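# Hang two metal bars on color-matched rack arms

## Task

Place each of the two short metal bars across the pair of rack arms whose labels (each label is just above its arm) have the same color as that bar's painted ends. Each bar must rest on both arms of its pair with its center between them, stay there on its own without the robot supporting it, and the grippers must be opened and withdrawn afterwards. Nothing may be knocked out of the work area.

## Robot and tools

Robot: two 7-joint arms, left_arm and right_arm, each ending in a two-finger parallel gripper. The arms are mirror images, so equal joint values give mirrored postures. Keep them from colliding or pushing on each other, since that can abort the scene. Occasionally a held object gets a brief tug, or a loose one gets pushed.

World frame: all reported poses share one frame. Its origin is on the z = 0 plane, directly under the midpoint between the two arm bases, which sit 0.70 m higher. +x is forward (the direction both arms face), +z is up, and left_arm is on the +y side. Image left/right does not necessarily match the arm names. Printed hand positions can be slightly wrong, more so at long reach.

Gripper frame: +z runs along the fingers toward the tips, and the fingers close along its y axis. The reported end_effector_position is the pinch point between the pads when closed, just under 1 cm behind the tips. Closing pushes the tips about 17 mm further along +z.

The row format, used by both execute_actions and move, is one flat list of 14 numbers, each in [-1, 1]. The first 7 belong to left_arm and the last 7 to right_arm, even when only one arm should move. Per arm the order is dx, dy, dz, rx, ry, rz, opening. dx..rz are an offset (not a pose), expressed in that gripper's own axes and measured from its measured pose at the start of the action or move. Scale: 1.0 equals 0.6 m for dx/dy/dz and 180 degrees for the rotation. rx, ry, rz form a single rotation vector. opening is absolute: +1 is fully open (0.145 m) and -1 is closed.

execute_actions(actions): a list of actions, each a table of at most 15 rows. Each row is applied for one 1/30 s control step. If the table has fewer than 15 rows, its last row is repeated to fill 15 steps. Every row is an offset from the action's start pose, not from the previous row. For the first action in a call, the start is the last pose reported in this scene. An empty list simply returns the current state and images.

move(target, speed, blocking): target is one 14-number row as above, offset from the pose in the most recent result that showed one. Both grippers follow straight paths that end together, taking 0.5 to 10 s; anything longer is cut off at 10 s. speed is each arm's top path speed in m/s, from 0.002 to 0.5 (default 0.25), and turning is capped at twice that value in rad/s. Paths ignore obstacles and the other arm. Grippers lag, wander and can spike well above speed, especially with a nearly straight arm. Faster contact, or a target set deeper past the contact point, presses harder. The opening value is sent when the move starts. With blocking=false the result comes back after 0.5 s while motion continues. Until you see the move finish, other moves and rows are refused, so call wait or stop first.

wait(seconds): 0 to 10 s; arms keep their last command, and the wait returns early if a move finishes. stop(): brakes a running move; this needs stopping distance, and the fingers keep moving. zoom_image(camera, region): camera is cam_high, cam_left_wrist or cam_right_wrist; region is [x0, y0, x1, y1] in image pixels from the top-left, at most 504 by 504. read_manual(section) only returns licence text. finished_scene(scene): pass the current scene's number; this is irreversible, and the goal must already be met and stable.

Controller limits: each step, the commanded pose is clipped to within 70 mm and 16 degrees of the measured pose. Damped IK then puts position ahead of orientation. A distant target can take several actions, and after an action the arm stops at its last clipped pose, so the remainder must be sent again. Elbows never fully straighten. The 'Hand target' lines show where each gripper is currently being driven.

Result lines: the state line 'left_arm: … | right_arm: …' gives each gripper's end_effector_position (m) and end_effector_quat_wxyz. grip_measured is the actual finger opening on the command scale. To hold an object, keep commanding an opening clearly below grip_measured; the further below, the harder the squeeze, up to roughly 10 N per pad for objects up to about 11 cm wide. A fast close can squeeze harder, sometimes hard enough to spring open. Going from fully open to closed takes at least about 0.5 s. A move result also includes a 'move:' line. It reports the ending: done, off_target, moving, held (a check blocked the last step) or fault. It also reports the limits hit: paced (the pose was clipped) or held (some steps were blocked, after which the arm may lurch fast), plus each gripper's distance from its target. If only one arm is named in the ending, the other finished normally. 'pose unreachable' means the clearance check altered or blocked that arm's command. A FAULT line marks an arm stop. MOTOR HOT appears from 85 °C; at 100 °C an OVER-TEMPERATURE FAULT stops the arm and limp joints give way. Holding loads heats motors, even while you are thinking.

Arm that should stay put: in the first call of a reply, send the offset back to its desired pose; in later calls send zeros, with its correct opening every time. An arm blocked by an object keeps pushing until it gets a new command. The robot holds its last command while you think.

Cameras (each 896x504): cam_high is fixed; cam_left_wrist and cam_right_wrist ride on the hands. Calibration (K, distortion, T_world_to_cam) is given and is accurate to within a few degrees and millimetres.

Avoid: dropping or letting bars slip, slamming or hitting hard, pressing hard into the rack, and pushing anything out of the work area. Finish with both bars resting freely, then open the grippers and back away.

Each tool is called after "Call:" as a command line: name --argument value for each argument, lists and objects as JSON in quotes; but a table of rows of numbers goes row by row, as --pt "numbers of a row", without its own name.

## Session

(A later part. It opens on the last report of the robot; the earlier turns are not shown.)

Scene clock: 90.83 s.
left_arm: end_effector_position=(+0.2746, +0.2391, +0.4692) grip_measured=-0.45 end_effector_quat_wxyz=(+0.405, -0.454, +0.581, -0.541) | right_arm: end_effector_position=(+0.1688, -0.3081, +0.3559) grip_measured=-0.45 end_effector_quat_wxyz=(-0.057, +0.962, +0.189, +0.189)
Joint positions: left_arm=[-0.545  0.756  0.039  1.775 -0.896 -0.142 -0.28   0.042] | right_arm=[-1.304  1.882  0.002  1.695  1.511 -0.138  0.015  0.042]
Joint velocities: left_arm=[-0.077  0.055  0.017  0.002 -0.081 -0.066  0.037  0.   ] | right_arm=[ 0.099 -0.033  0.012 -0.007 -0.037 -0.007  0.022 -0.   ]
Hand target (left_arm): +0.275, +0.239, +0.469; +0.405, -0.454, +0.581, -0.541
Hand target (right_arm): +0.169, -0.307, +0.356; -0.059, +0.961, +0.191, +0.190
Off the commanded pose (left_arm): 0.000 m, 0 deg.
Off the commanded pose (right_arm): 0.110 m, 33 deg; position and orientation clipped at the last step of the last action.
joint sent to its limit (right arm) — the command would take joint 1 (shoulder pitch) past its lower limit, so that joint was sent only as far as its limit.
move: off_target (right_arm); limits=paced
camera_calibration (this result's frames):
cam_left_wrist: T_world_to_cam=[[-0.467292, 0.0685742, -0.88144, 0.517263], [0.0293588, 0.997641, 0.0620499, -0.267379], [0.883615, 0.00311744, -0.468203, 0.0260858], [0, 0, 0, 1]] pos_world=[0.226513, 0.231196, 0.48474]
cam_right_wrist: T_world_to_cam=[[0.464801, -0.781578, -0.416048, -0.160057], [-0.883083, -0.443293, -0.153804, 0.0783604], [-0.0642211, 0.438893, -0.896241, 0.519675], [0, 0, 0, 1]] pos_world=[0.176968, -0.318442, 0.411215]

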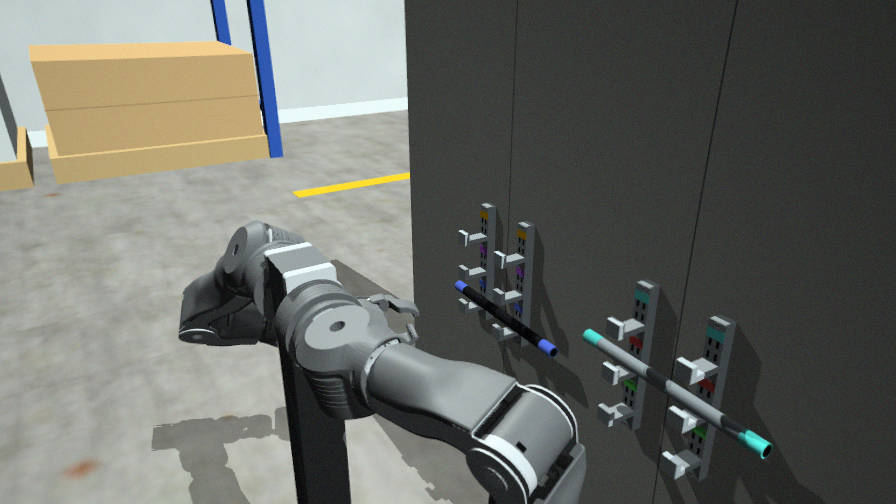

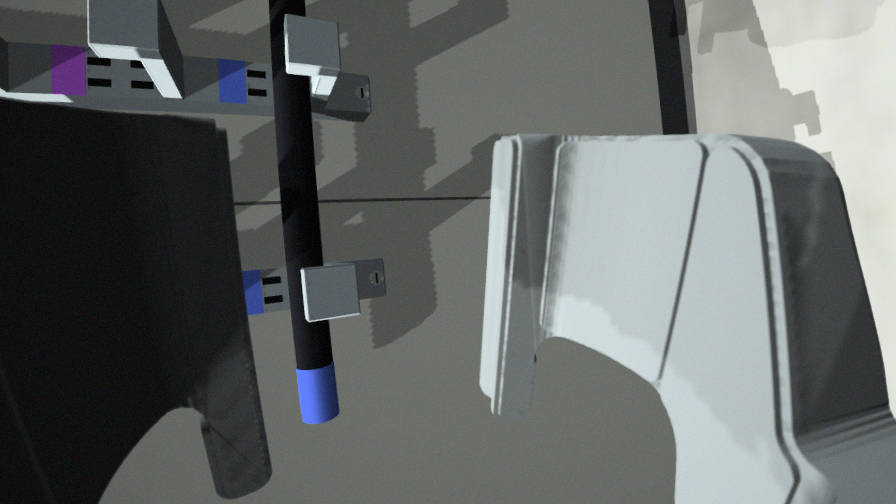

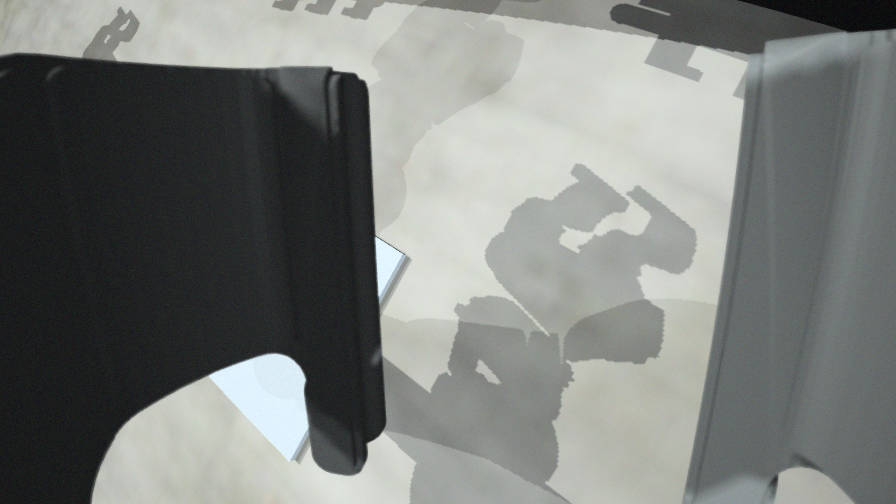

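Call:
move --target '[0,0,0,0,0,0,-0.45,-0.44,0.143,-0.28,0,0,0,-0.45]' --speed 0.3

Scene clock: 93.50 s.
left_arm: end_effector_position=(+0.2746, +0.2391, +0.4692) grip_measured=-0.45 end_effector_quat_wxyz=(+0.405, -0.454, +0.581, -0.541) | right_arm: end_effector_position=(-0.0809, -0.5117, +0.4034) grip_measured=-0.45 end_effector_quat_wxyz=(+0.008, +0.974, +0.225, +0.027)
Joint positions: left_arm=[-0.545  0.756  0.039  1.775 -0.896 -0.142 -0.28   0.042] | right_arm=[-0.598  1.608 -1.566  0.919  1.58  -0.772  0.535  0.042]
Joint velocities: left_arm=[ 0.011  0.033 -0.022 -0.007  0.051 -0.051 -0.007  0.   ] | right_arm=[-0.077  0.033 -0.007  0.002 -0.037  0.066 -0.051 -0.   ]
Hand target (left_arm): +0.275, +0.239, +0.469; +0.405, -0.454, +0.581, -0.541
Hand target (right_arm): -0.080, -0.513, +0.404; +0.011, +0.974, +0.225, +0.029
Off the commanded pose (left_arm): 0.000 m, 0 deg.
Off the commanded pose (right_arm): 0.004 m, 21 deg; orientation clipped at the last step of the last action.
joint sent to its limit (right arm) — the command would take joint 3 (upper arm roll) past its lower limit, joint 5 (forearm roll) past its upper limit and joint 6 (wrist pitch) past its lower limit, so those joints were sent only as far as their limits.
move: off_target (right_arm); limits=paced
camera_calibration (this result's frames):
cam_left_wrist: T_world_to_cam=[[-0.467292, 0.0685742, -0.88144, 0.517263], [0.0293588, 0.997641, 0.0620499, -0.267379], [0.883615, 0.00311744, -0.468203, 0.0260858], [0, 0, 0, 1]] pos_world=[0.226513, 0.231196, 0.48474]
cam_right_wrist: T_world_to_cam=[[0.395583, -0.837354, -0.377296, -0.233191], [-0.849673, -0.489617, 0.195781, -0.387062], [-0.348668, 0.243131, -0.905162, 0.516024], [0, 0, 0, 1]] pos_world=[-0.0567085, -0.510237, 0.454882]

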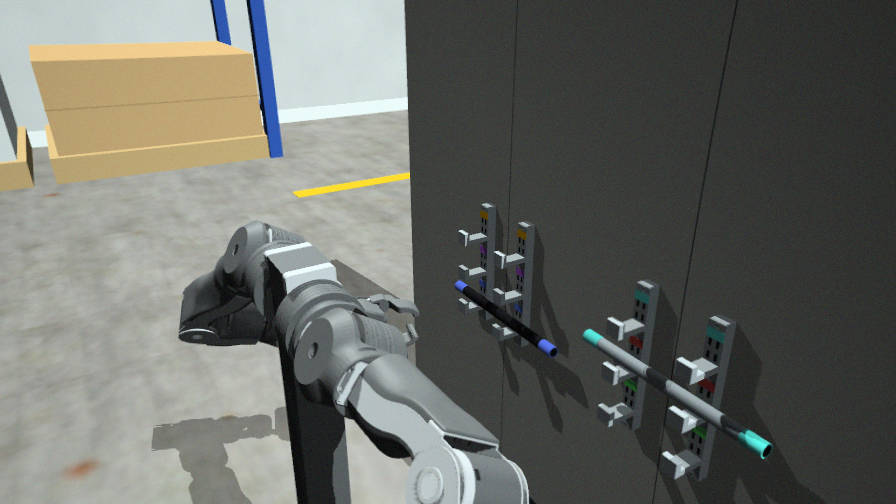

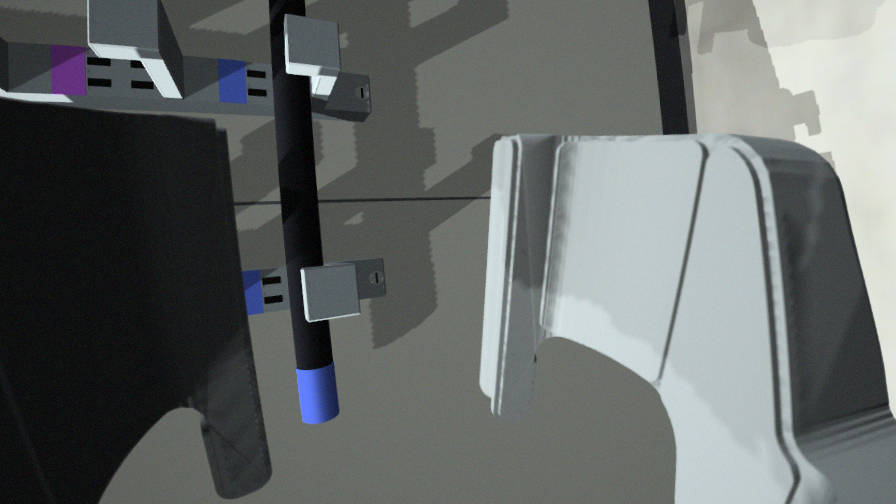

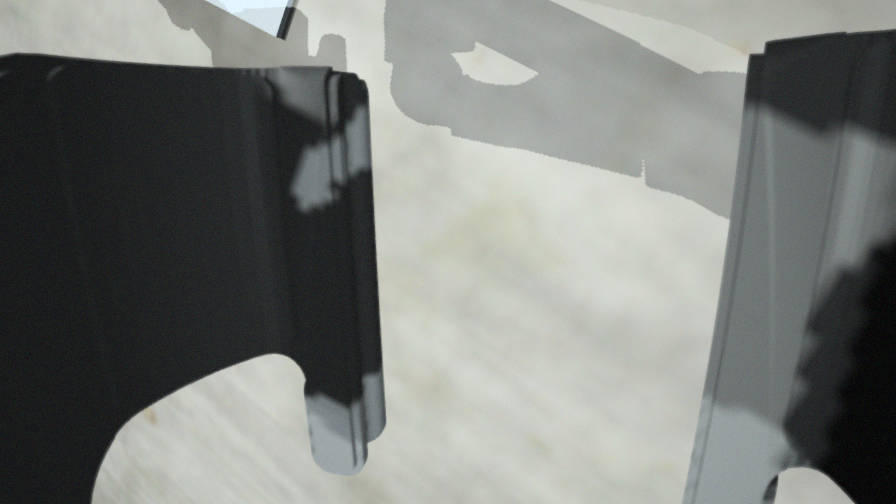

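Call:
move --target '[0,0,0,0,0,0,-0.45,0.45,-0.21,0.35,0,0,0,-0.45]' --speed 0.3

Scene clock: 95.70 s.
left_arm: end_effector_position=(+0.2746, +0.2391, +0.4692) grip_measured=-0.45 end_effector_quat_wxyz=(+0.405, -0.454, +0.581, -0.541) | right_arm: end_effector_position=(+0.1124, -0.2752, +0.2070) grip_measured=-0.45 end_effector_quat_wxyz=(+0.001, +0.973, +0.228, +0.025)
Joint positions: left_arm=[-0.545  0.756  0.039  1.775 -0.896 -0.142 -0.28   0.042] | right_arm=[ 0.091  0.885 -1.179  1.153  0.914  0.457 -0.022  0.042]
Joint velocities: left_arm=[ 0.011  0.011 -0.002  0.002 -0.037  0.007 -0.037  0.   ] | right_arm=[-0.011  0.055 -0.002 -0.007  0.081  0.007 -0.007  0.   ]
Hand target (left_arm): +0.275, +0.239, +0.469; +0.405, -0.454, +0.581, -0.541
Hand target (right_arm): +0.112, -0.275, +0.207; +0.003, +0.973, +0.229, +0.024
Off the commanded pose (left_arm): 0.000 m, 0 deg.
Off the commanded pose (right_arm): 0.009 m, 1 deg.
move: off_target (right_arm)
camera_calibration (this result's frames):
cam_left_wrist: T_world_to_cam=[[-0.467292, 0.0685742, -0.88144, 0.517263], [0.0293588, 0.997641, 0.0620499, -0.267379], [0.883615, 0.00311744, -0.468203, 0.0260858], [0, 0, 0, 1]] pos_world=[0.226513, 0.231196, 0.48474]
cam_right_wrist: T_world_to_cam=[[0.398837, -0.830312, -0.389245, -0.181591], [-0.845114, -0.497574, 0.195452, -0.0712041], [-0.355965, 0.251003, -0.900159, 0.350117], [0, 0, 0, 1]] pos_world=[0.136879, -0.274087, 0.258395]

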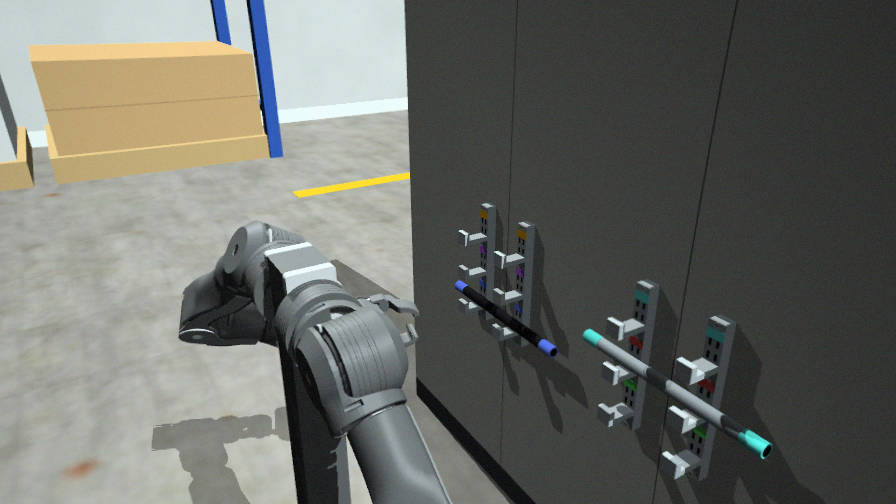

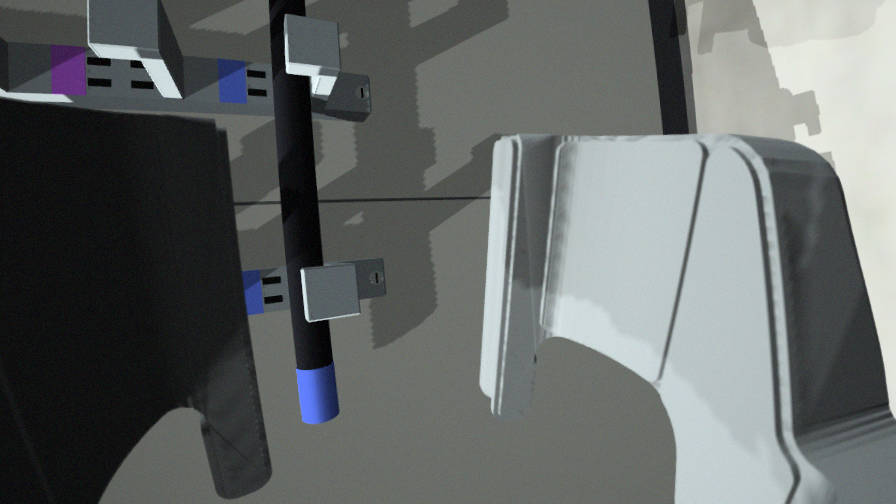

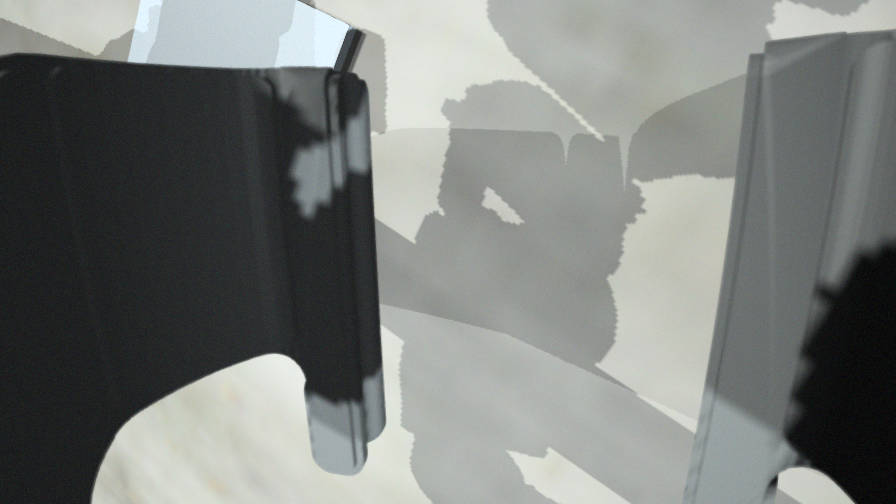

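Call:
move --target '[0,0,0,0,0,0,-0.45,0.375,0.133,-0.545,-0.394,0.333,-0.345,-0.45]' --speed 0.25

Scene clock: 101.50 s.
left_arm: end_effector_position=(+0.2746, +0.2391, +0.4692) grip_measured=-0.45 end_effector_quat_wxyz=(+0.405, -0.454, +0.581, -0.541) | right_arm: end_effector_position=(+0.3306, -0.2493, +0.5489) grip_measured=-0.45 end_effector_quat_wxyz=(+0.427, +0.428, +0.556, +0.570)
Joint positions: left_arm=[-0.545  0.756  0.039  1.775 -0.896 -0.142 -0.28   0.042] | right_arm=[ 0.453  1.426 -1.132  1.816 -0.222  0.148 -0.63   0.042]
Joint velocities: left_arm=[ 0.077 -0.055 -0.017 -0.007 -0.037  0.037  0.081  0.   ] | right_arm=[ 0.077 -0.055 -0.012 -0.002 -0.051  0.022 -0.007 -0.   ]
Hand target (left_arm): +0.275, +0.239, +0.469; +0.405, -0.454, +0.581, -0.541
Hand target (right_arm): +0.331, -0.249, +0.549; +0.425, +0.428, +0.558, +0.571
Off the commanded pose (left_arm): 0.000 m, 0 deg.
Off the commanded pose (right_arm): 0.004 m, 1 deg.
move: off_target (right_arm)
camera_calibration (this result's frames):
cam_left_wrist: T_world_to_cam=[[-0.467292, 0.0685742, -0.88144, 0.517263], [0.0293588, 0.997641, 0.0620499, -0.267379], [0.883615, 0.00311744, -0.468203, 0.0260858], [0, 0, 0, 1]] pos_world=[0.226513, 0.231196, 0.48474]
cam_right_wrist: T_world_to_cam=[[0.38515, 0.0635733, 0.920662, -0.605647], [0.0275843, -0.997972, 0.0573721, -0.278252], [0.922442, 0.00329892, -0.386122, -0.0374735], [0, 0, 0, 1]] pos_world=[0.275508, -0.239061, 0.559091]

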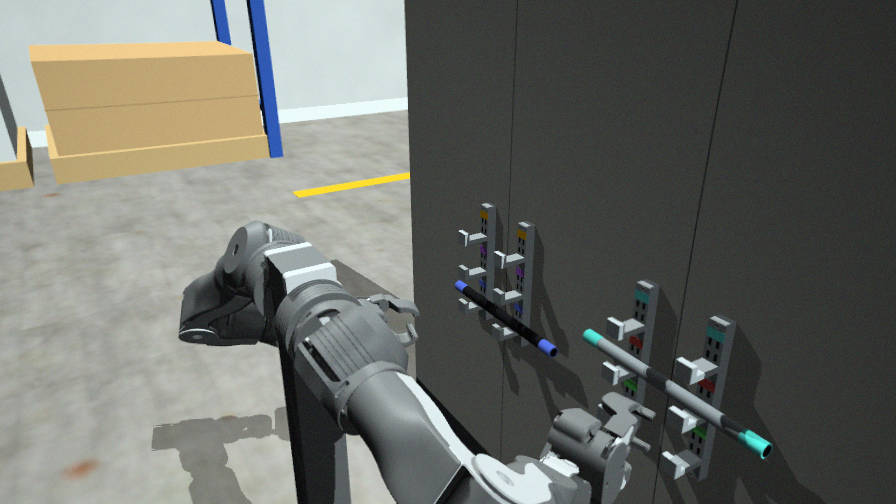

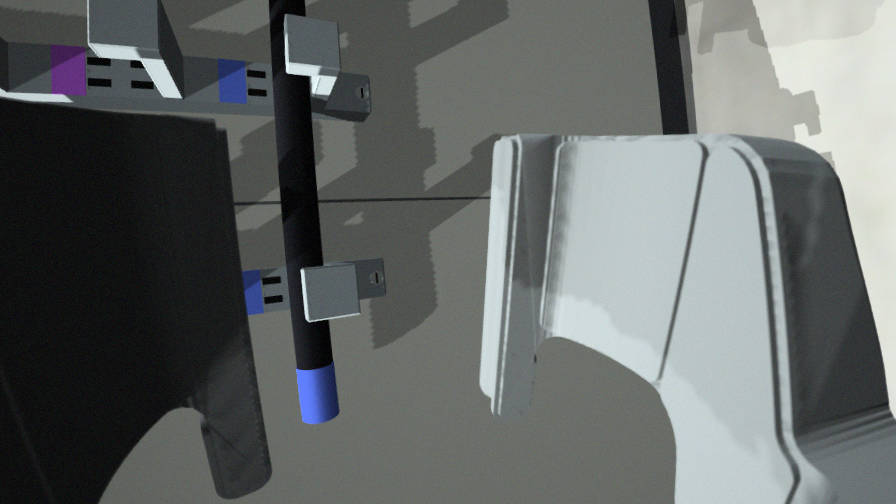

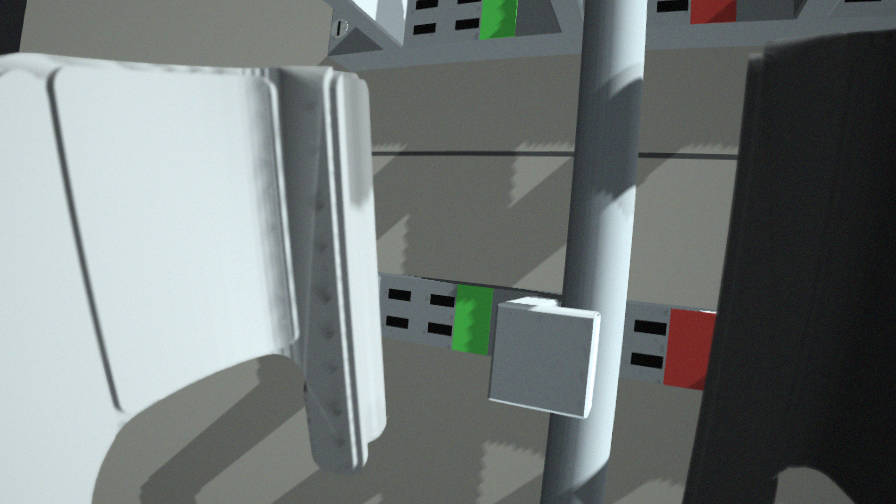

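Call:
execute_actions --actions '[]'

Scene clock: 102.93 s.
left_arm: end_effector_position=(+0.2746, +0.2391, +0.4692) grip_measured=-0.45 end_effector_quat_wxyz=(+0.405, -0.454, +0.581, -0.541) | right_arm: end_effector_position=(+0.3306, -0.2493, +0.5489) grip_measured=-0.45 end_effector_quat_wxyz=(+0.427, +0.428, +0.556, +0.570)
Joint positions: left_arm=[-0.545  0.756  0.039  1.775 -0.896 -0.142 -0.28   0.042] | right_arm=[ 0.453  1.426 -1.132  1.816 -0.222  0.148 -0.63   0.042]
Joint velocities: left_arm=[-0.055 -0.011  0.007 -0.007 -0.022 -0.022 -0.066 -0.   ] | right_arm=[-0.055 -0.055 -0.017  0.007  0.037 -0.007  0.051  0.   ]
Hand target (left_arm): +0.275, +0.239, +0.469; +0.405, -0.454, +0.581, -0.541
Hand target (right_arm): +0.331, -0.249, +0.549; +0.425, +0.428, +0.558, +0.571
Off the commanded pose (left_arm): 0.000 m, 0 deg.
Off the commanded pose (right_arm): 0.004 m, 1 deg.
camera_calibration (this result's frames):
cam_left_wrist: T_world_to_cam=[[-0.467292, 0.0685742, -0.88144, 0.517263], [0.0293588, 0.997641, 0.0620499, -0.267379], [0.883615, 0.00311744, -0.468203, 0.0260858], [0, 0, 0, 1]] pos_world=[0.226513, 0.231196, 0.48474]
cam_right_wrist: T_world_to_cam=[[0.38515, 0.0635733, 0.920662, -0.605647], [0.0275843, -0.997972, 0.0573721, -0.278252], [0.922442, 0.00329892, -0.386122, -0.0374735], [0, 0, 0, 1]] pos_world=[0.275508, -0.239061, 0.559091]

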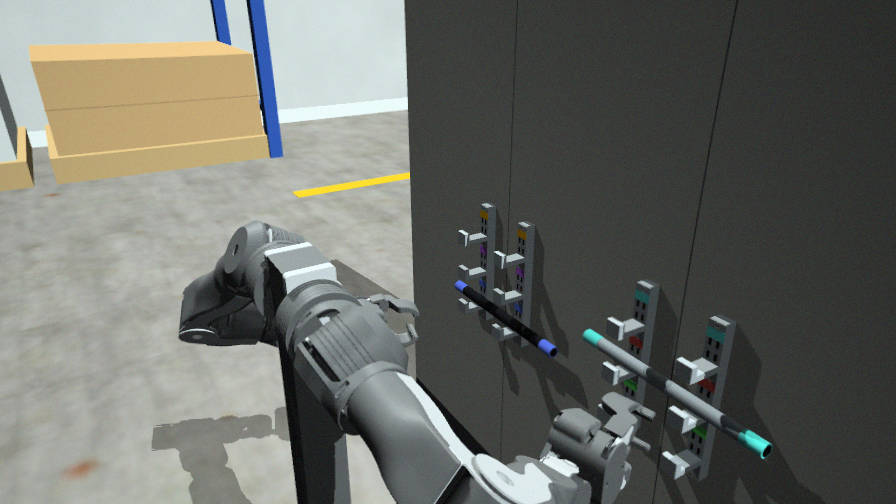

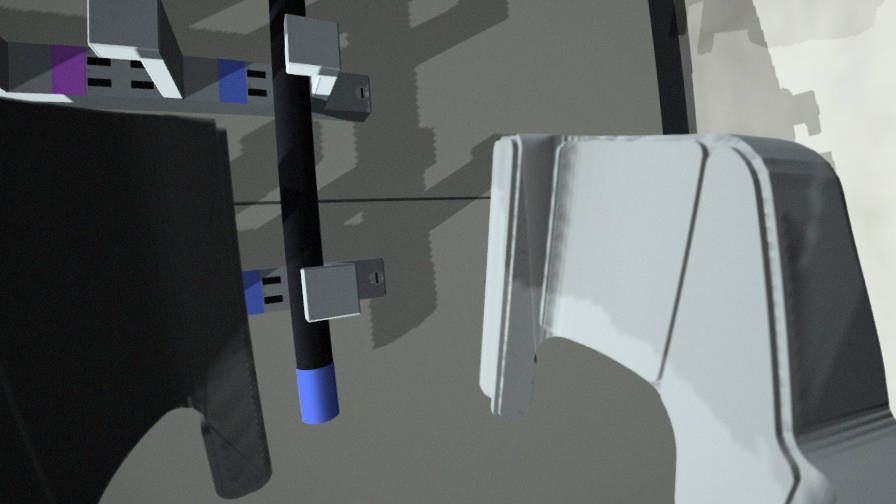

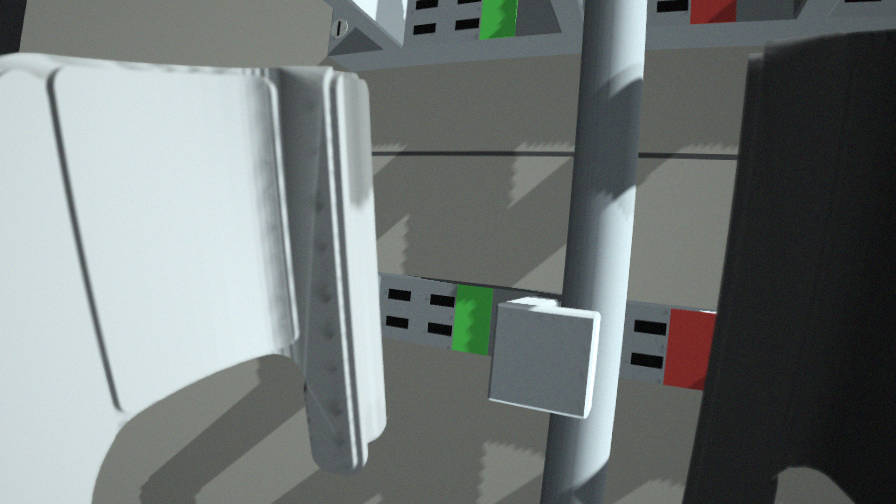

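Call:
move --target '[0,0,0,0,0,0,-0.45,0.036,-0.006,0.097,0,0,0,-0.45]' --speed 0.15

Call:
move --target '[0,0,0,0,0,0,-0.45,-0.018,0,0.088,0,0,0,-0.45]' --speed 0.1

Scene clock: 105.17 s.
left_arm: end_effector_position=(+0.2746, +0.2391, +0.4692) grip_measured=-0.45 end_effector_quat_wxyz=(+0.405, -0.454, +0.581, -0.541) | right_arm: end_effector_position=(+0.3803, -0.2119, +0.5474) grip_measured=-0.45 end_effector_quat_wxyz=(+0.425, +0.428, +0.553, +0.575)
Joint positions: left_arm=[-0.545  0.756  0.039  1.775 -0.896 -0.142 -0.28   0.042] | right_arm=[ 0.619  1.163 -1.128  1.69  -0.296  0.224 -0.434  0.042]
Joint velocities: left_arm=[-0.011 -0.033 -0.002  0.007 -0.066 -0.007 -0.007  0.   ] | right_arm=[-0.077 -0.011  0.007 -0.007  0.007 -0.007 -0.11  -0.   ]
Hand target (left_arm): +0.275, +0.239, +0.469; +0.405, -0.454, +0.581, -0.541
Hand target (right_arm): +0.380, -0.213, +0.546; +0.426, +0.429, +0.556, +0.571
Off the commanded pose (left_arm): 0.000 m, 0 deg.
Off the commanded pose (right_arm): 0.001 m, 1 deg.
move: done
camera_calibration (this result's frames):
cam_left_wrist: T_world_to_cam=[[-0.467292, 0.0685742, -0.88144, 0.517263], [0.0293588, 0.997641, 0.0620499, -0.267379], [0.883615, 0.00311744, -0.468203, 0.0260858], [0, 0, 0, 1]] pos_world=[0.226513, 0.231196, 0.48474]
cam_right_wrist: T_world_to_cam=[[0.379595, 0.056293, 0.923438, -0.62682], [0.0304398, -0.998367, 0.0483478, -0.238406], [0.924652, 0.00975669, -0.380689, -0.0865062], [0, 0, 0, 1]] pos_world=[0.325183, -0.201887, 0.557424]

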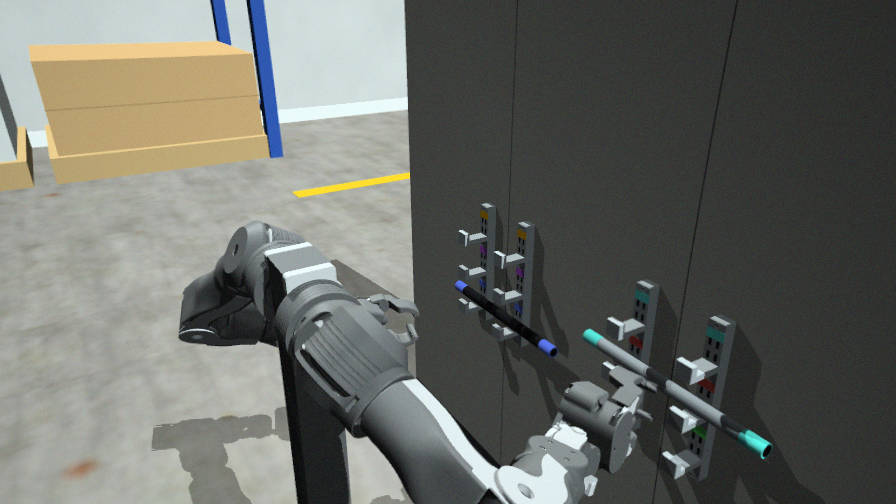

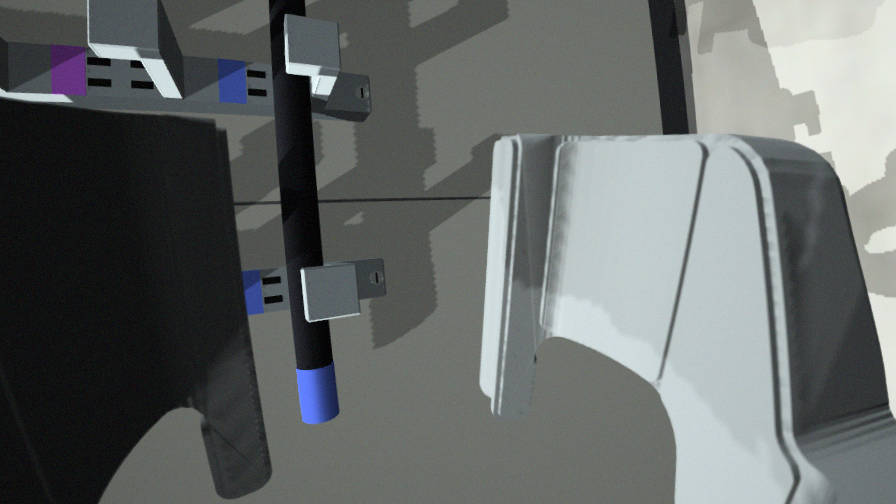

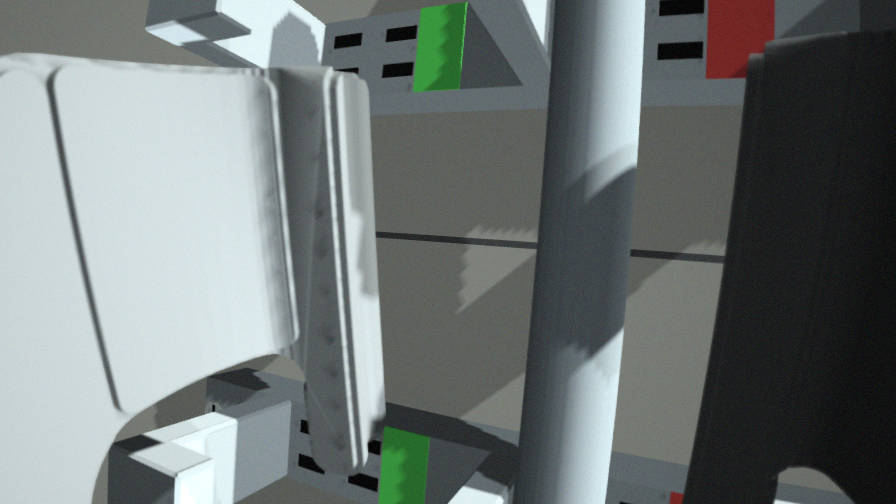

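Scene clock: 105.97 s.
left_arm: end_effector_position=(+0.2746, +0.2391, +0.4692) grip_measured=-0.45 end_effector_quat_wxyz=(+0.405, -0.454, +0.581, -0.541) | right_arm: end_effector_position=(+0.4344, -0.2080, +0.5493) grip_measured=-0.45 end_effector_quat_wxyz=(+0.427, +0.428, +0.549, +0.577)
Joint positions: left_arm=[-0.545  0.756  0.039  1.775 -0.896 -0.142 -0.28   0.042] | right_arm=[ 0.772  0.961 -1.13   1.417 -0.33   0.13  -0.336  0.042]
Joint velocities: left_arm=[-0.033  0.099 -0.012  0.002 -0.037  0.051 -0.125  0.   ] | right_arm=[ 0.011  0.033  0.007  0.017 -0.007  0.022 -0.007  0.   ]
Hand target (left_arm): +0.275, +0.239, +0.469; +0.405, -0.454, +0.581, -0.541
Hand target (right_arm): +0.434, -0.208, +0.548; +0.425, +0.428, +0.552, +0.575
Off the commanded pose (left_arm): 0.000 m, 0 deg.
Off the commanded pose (right_arm): 0.001 m, 1 deg.
move: done
camera_calibration (this result's frames):
cam_left_wrist: T_world_to_cam=[[-0.467292, 0.0685742, -0.88144, 0.517263], [0.0293588, 0.997641, 0.0620499, -0.267379], [0.883615, 0.00311744, -0.468203, 0.0260858], [0, 0, 0, 1]] pos_world=[0.226513, 0.231196, 0.48474]
cam_right_wrist: T_world_to_cam=[[0.373178, 0.0485369, 0.926489, -0.649792], [0.0260255, -0.998785, 0.0418416, -0.230885], [0.927395, 0.00849794, -0.373988, -0.140927], [0, 0, 0, 1]] pos_world=[0.379192, -0.197868, 0.558981]

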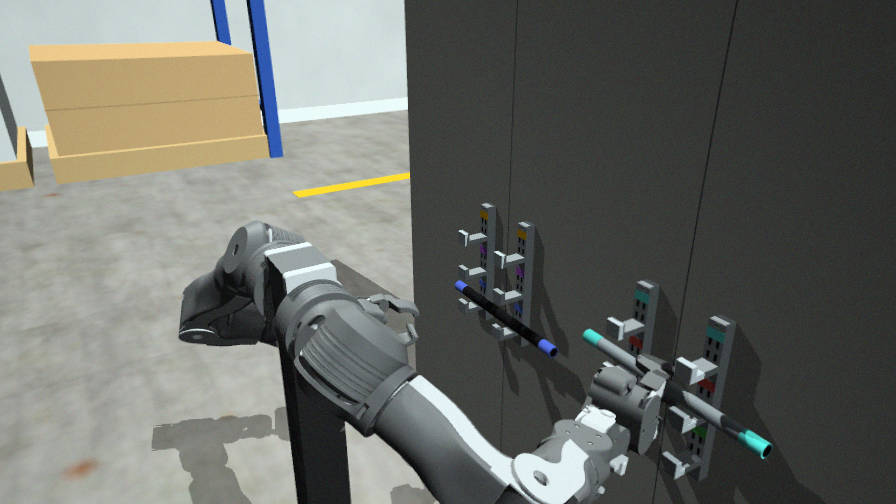

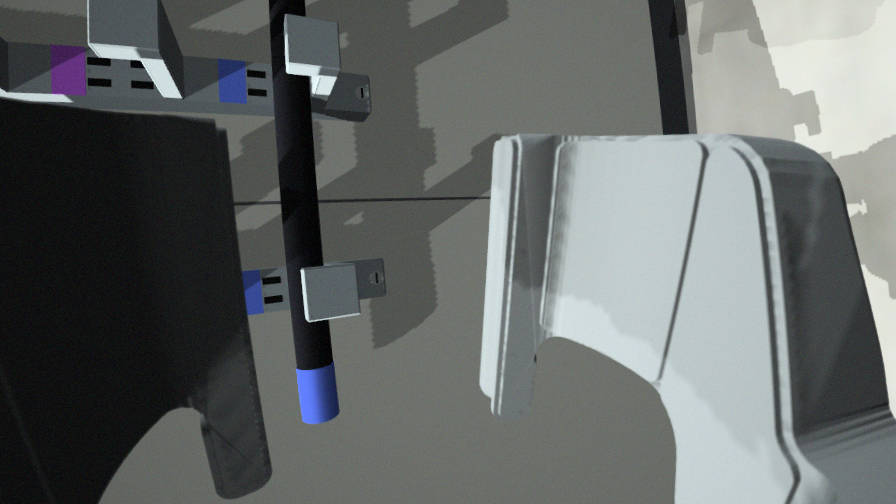

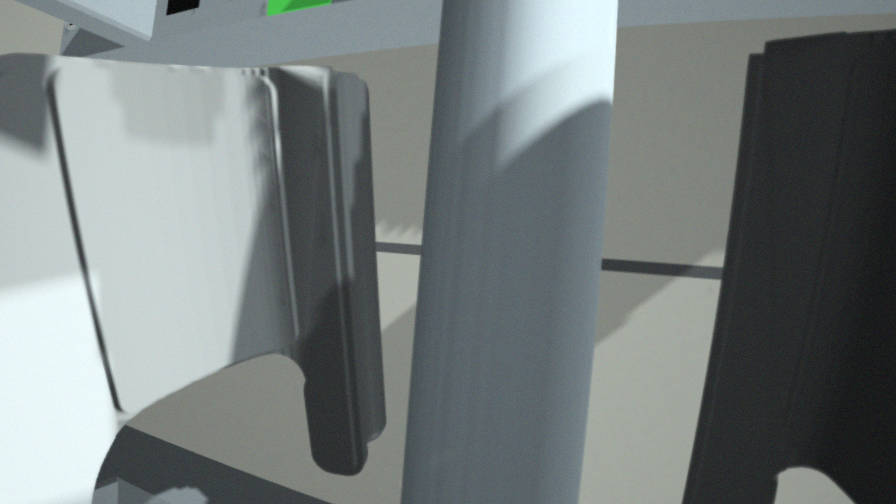

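Call:
execute_actions --actions '[[[0,0,0,0,0,0,-0.45,0,-0.008,0.004,0,0,0,-0.5]],[[0,0,0,0,0,0,-0.45,0,0,0,0,0,0,-0.58],[0,0,0,0,0,0,-0.45,0,0,0,0,0,0,-0.58],[0,0,0,0,0,0,-0.45,0,0,0,0,0,0,-0.58],[0,0,0,0,0,0,-0.45,0,0,0,0,0,0,-0.58],[0,0,0,0,0,0,-0.45,0,0,0,0,0,0,-0.66],[0,0,0,0,0,0,-0.45,0,0,0,0,0,0,-0.66],[0,0,0,0,0,0,-0.45,0,0,0,0,0,0,-0.66],[0,0,0,0,0,0,-0.45,0,0,0,0,0,0,-0.66],[0,0,0,0,0,0,-0.45,0,0,0,0,0,0,-0.74]],[[0,0,0,0,0,0,-0.45,0,0,0,0,0,0,-0.8],[0,0,0,0,0,0,-0.45,0,0,0,0,0,0,-0.8],[0,0,0,0,0,0,-0.45,0,0,0,0,0,0,-0.8],[0,0,0,0,0,0,-0.45,0,0,0,0,0,0,-0.8],[0,0,0,0,0,0,-0.45,0,0,0,0,0,0,-0.87],[0,0,0,0,0,0,-0.45,0,0,0,0,0,0,-0.87],[0,0,0,0,0,0,-0.45,0,0,0,0,0,0,-0.87],[0,0,0,0,0,0,-0.45,0,0,0,0,0,0,-0.94],[0,0,0,0,0,0,-0.45,0,0,0,0,0,0,-0.94],[0,0,0,0,0,0,-0.45,0,0,0,0,0,0,-1]]]'

Call:
move --target '[0,0,0,0,0,0,-0.45,0,0.053,0,0,0,0,-1]' --speed 0.06

Scene clock: 108.57 s.
left_arm: end_effector_position=(+0.2746, +0.2391, +0.4692) grip_measured=-0.45 end_effector_quat_wxyz=(+0.405, -0.454, +0.581, -0.541) | right_arm: end_effector_position=(+0.4377, -0.2071, +0.5480) grip_measured=-0.73 end_effector_quat_wxyz=(+0.430, +0.426, +0.545, +0.580)
Joint positions: left_arm=[-0.545  0.756  0.039  1.775 -0.896 -0.142 -0.28   0.042] | right_arm=[ 0.773  0.939 -1.13   1.389 -0.339  0.124 -0.35   0.02 ]
Joint velocities: left_arm=[-0.011 -0.011  0.017  0.002 -0.037 -0.007  0.007 -0.   ] | right_arm=[-0.099 -0.011 -0.002 -0.002 -0.139  0.051 -0.022  0.   ]
Hand target (left_arm): +0.275, +0.239, +0.469; +0.405, -0.454, +0.581, -0.541
Hand target (right_arm): +0.438, -0.207, +0.548; +0.430, +0.426, +0.545, +0.580
Off the commanded pose (left_arm): 0.000 m, 0 deg.
Off the commanded pose (right_arm): 0.000 m, 0 deg.
camera_calibration (this result's frames):
cam_left_wrist: T_world_to_cam=[[-0.467292, 0.0685742, -0.88144, 0.517263], [0.0293588, 0.997641, 0.0620499, -0.267379], [0.883615, 0.00311744, -0.468203, 0.0260858], [0, 0, 0, 1]] pos_world=[0.226513, 0.231196, 0.48474]
cam_right_wrist: T_world_to_cam=[[0.362018, 0.0452649, 0.931071, -0.64818], [0.0234955, -0.998946, 0.0394291, -0.227566], [0.931875, 0.00760192, -0.3627, -0.152864], [0, 0, 0, 1]] pos_world=[0.38245, -0.196824, 0.55703]

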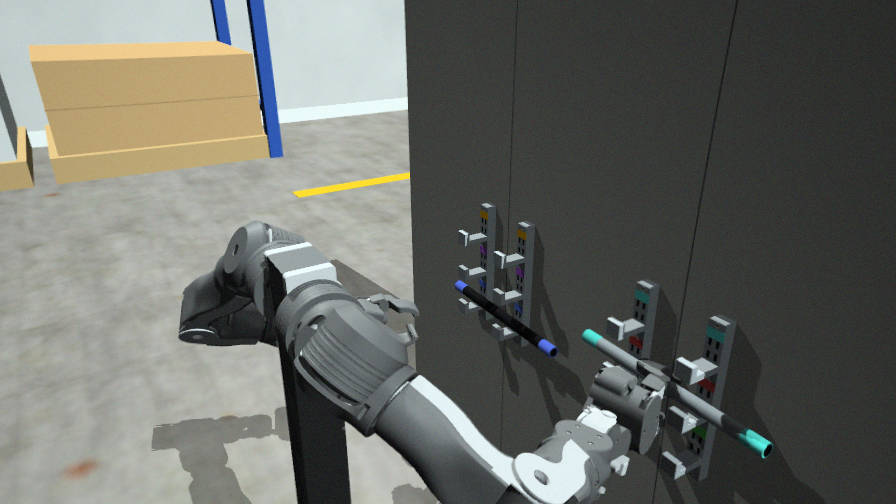

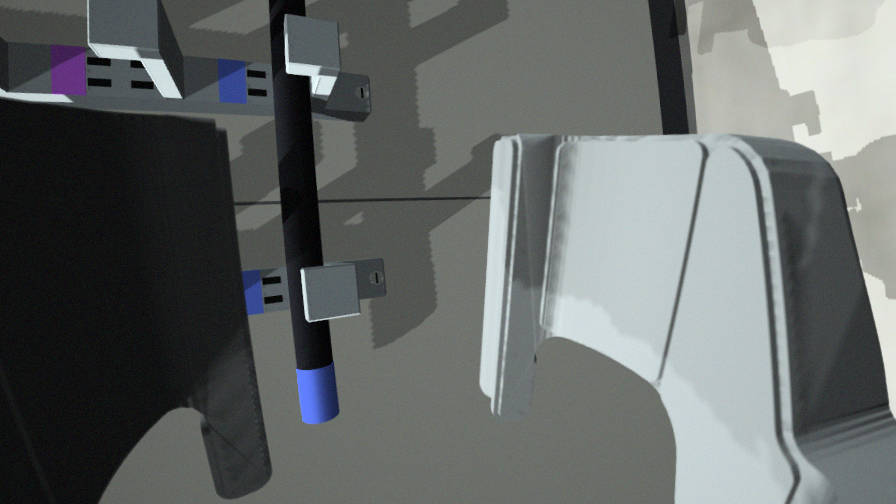

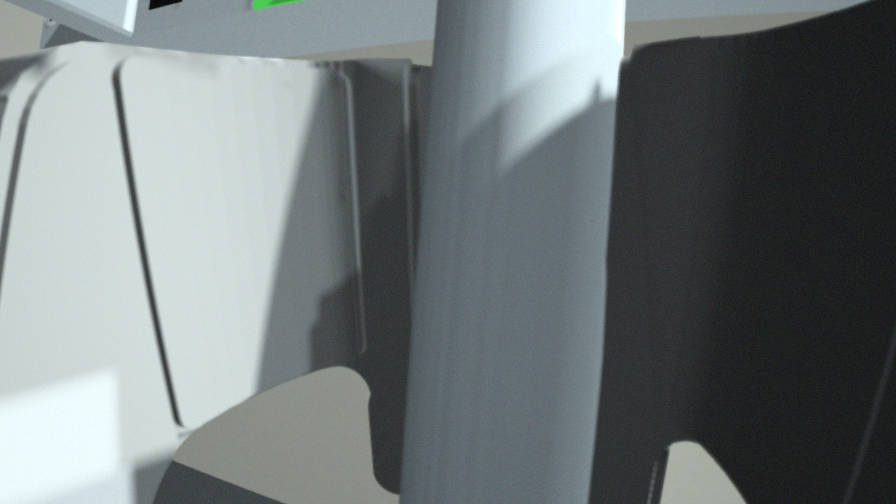

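Scene clock: 109.33 s.
left_arm: end_effector_position=(+0.2746, +0.2391, +0.4692) grip_measured=-0.45 end_effector_quat_wxyz=(+0.405, -0.454, +0.581, -0.541) | right_arm: end_effector_position=(+0.4358, -0.2064, +0.5762) grip_measured=-0.73 end_effector_quat_wxyz=(+0.426, +0.426, +0.548, +0.579)
Joint positions: left_arm=[-0.545  0.756  0.039  1.775 -0.896 -0.142 -0.28   0.042] | right_arm=[ 0.832  1.002 -1.123  1.488 -0.3    0.152 -0.265  0.02 ]
Joint velocities: left_arm=[ 0.011 -0.011  0.007 -0.002  0.066  0.037  0.007 -0.   ] | right_arm=[ 0.033  0.011  0.002  0.007  0.022  0.125 -0.11  -0.   ]
Hand target (left_arm): +0.275, +0.239, +0.469; +0.405, -0.454, +0.581, -0.541
Hand target (right_arm): +0.437, -0.208, +0.580; +0.430, +0.426, +0.545, +0.580
Off the commanded pose (left_arm): 0.000 m, 0 deg.
Off the commanded pose (right_arm): 0.004 m, 1 deg.
move: off_target (right_arm)
camera_calibration (this result's frames):
cam_left_wrist: T_world_to_cam=[[-0.467292, 0.0685742, -0.88144, 0.517263], [0.0293588, 0.997641, 0.0620499, -0.267379], [0.883615, 0.00311744, -0.468203, 0.0260858], [0, 0, 0, 1]] pos_world=[0.226513, 0.231196, 0.48474]
cam_right_wrist: T_world_to_cam=[[0.369374, 0.048037, 0.928039, -0.674668], [0.0298233, -0.998761, 0.0398276, -0.230911], [0.928802, 0.0129659, -0.370349, -0.134063], [0, 0, 0, 1]] pos_world=[0.380609, -0.196478, 0.585664]

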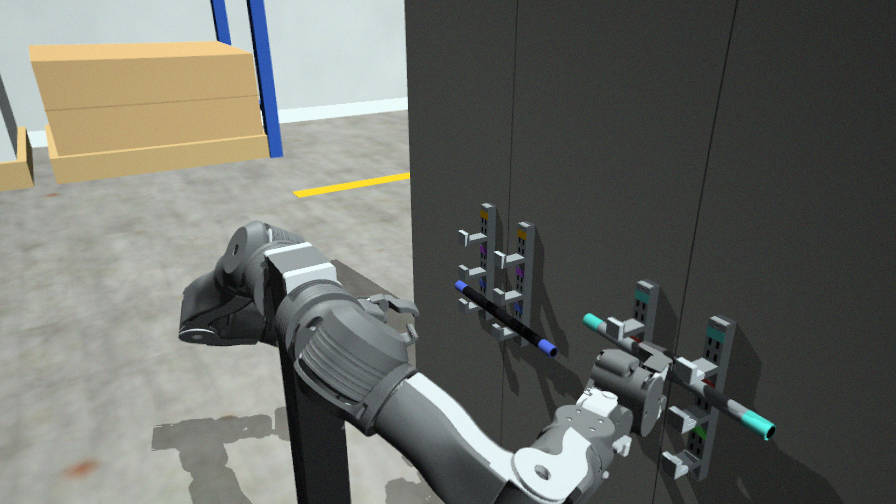

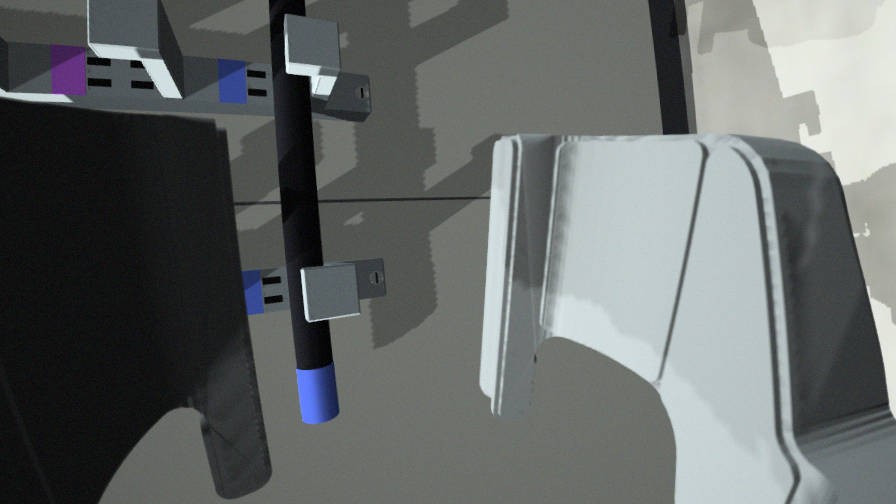

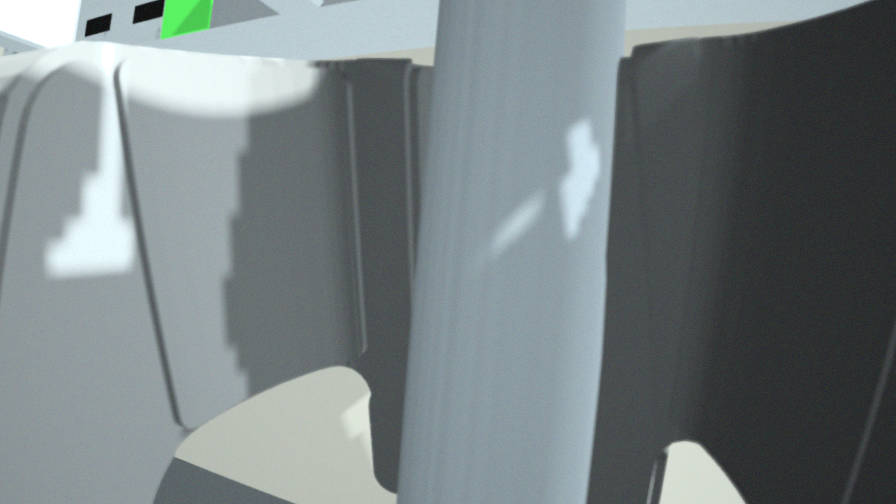

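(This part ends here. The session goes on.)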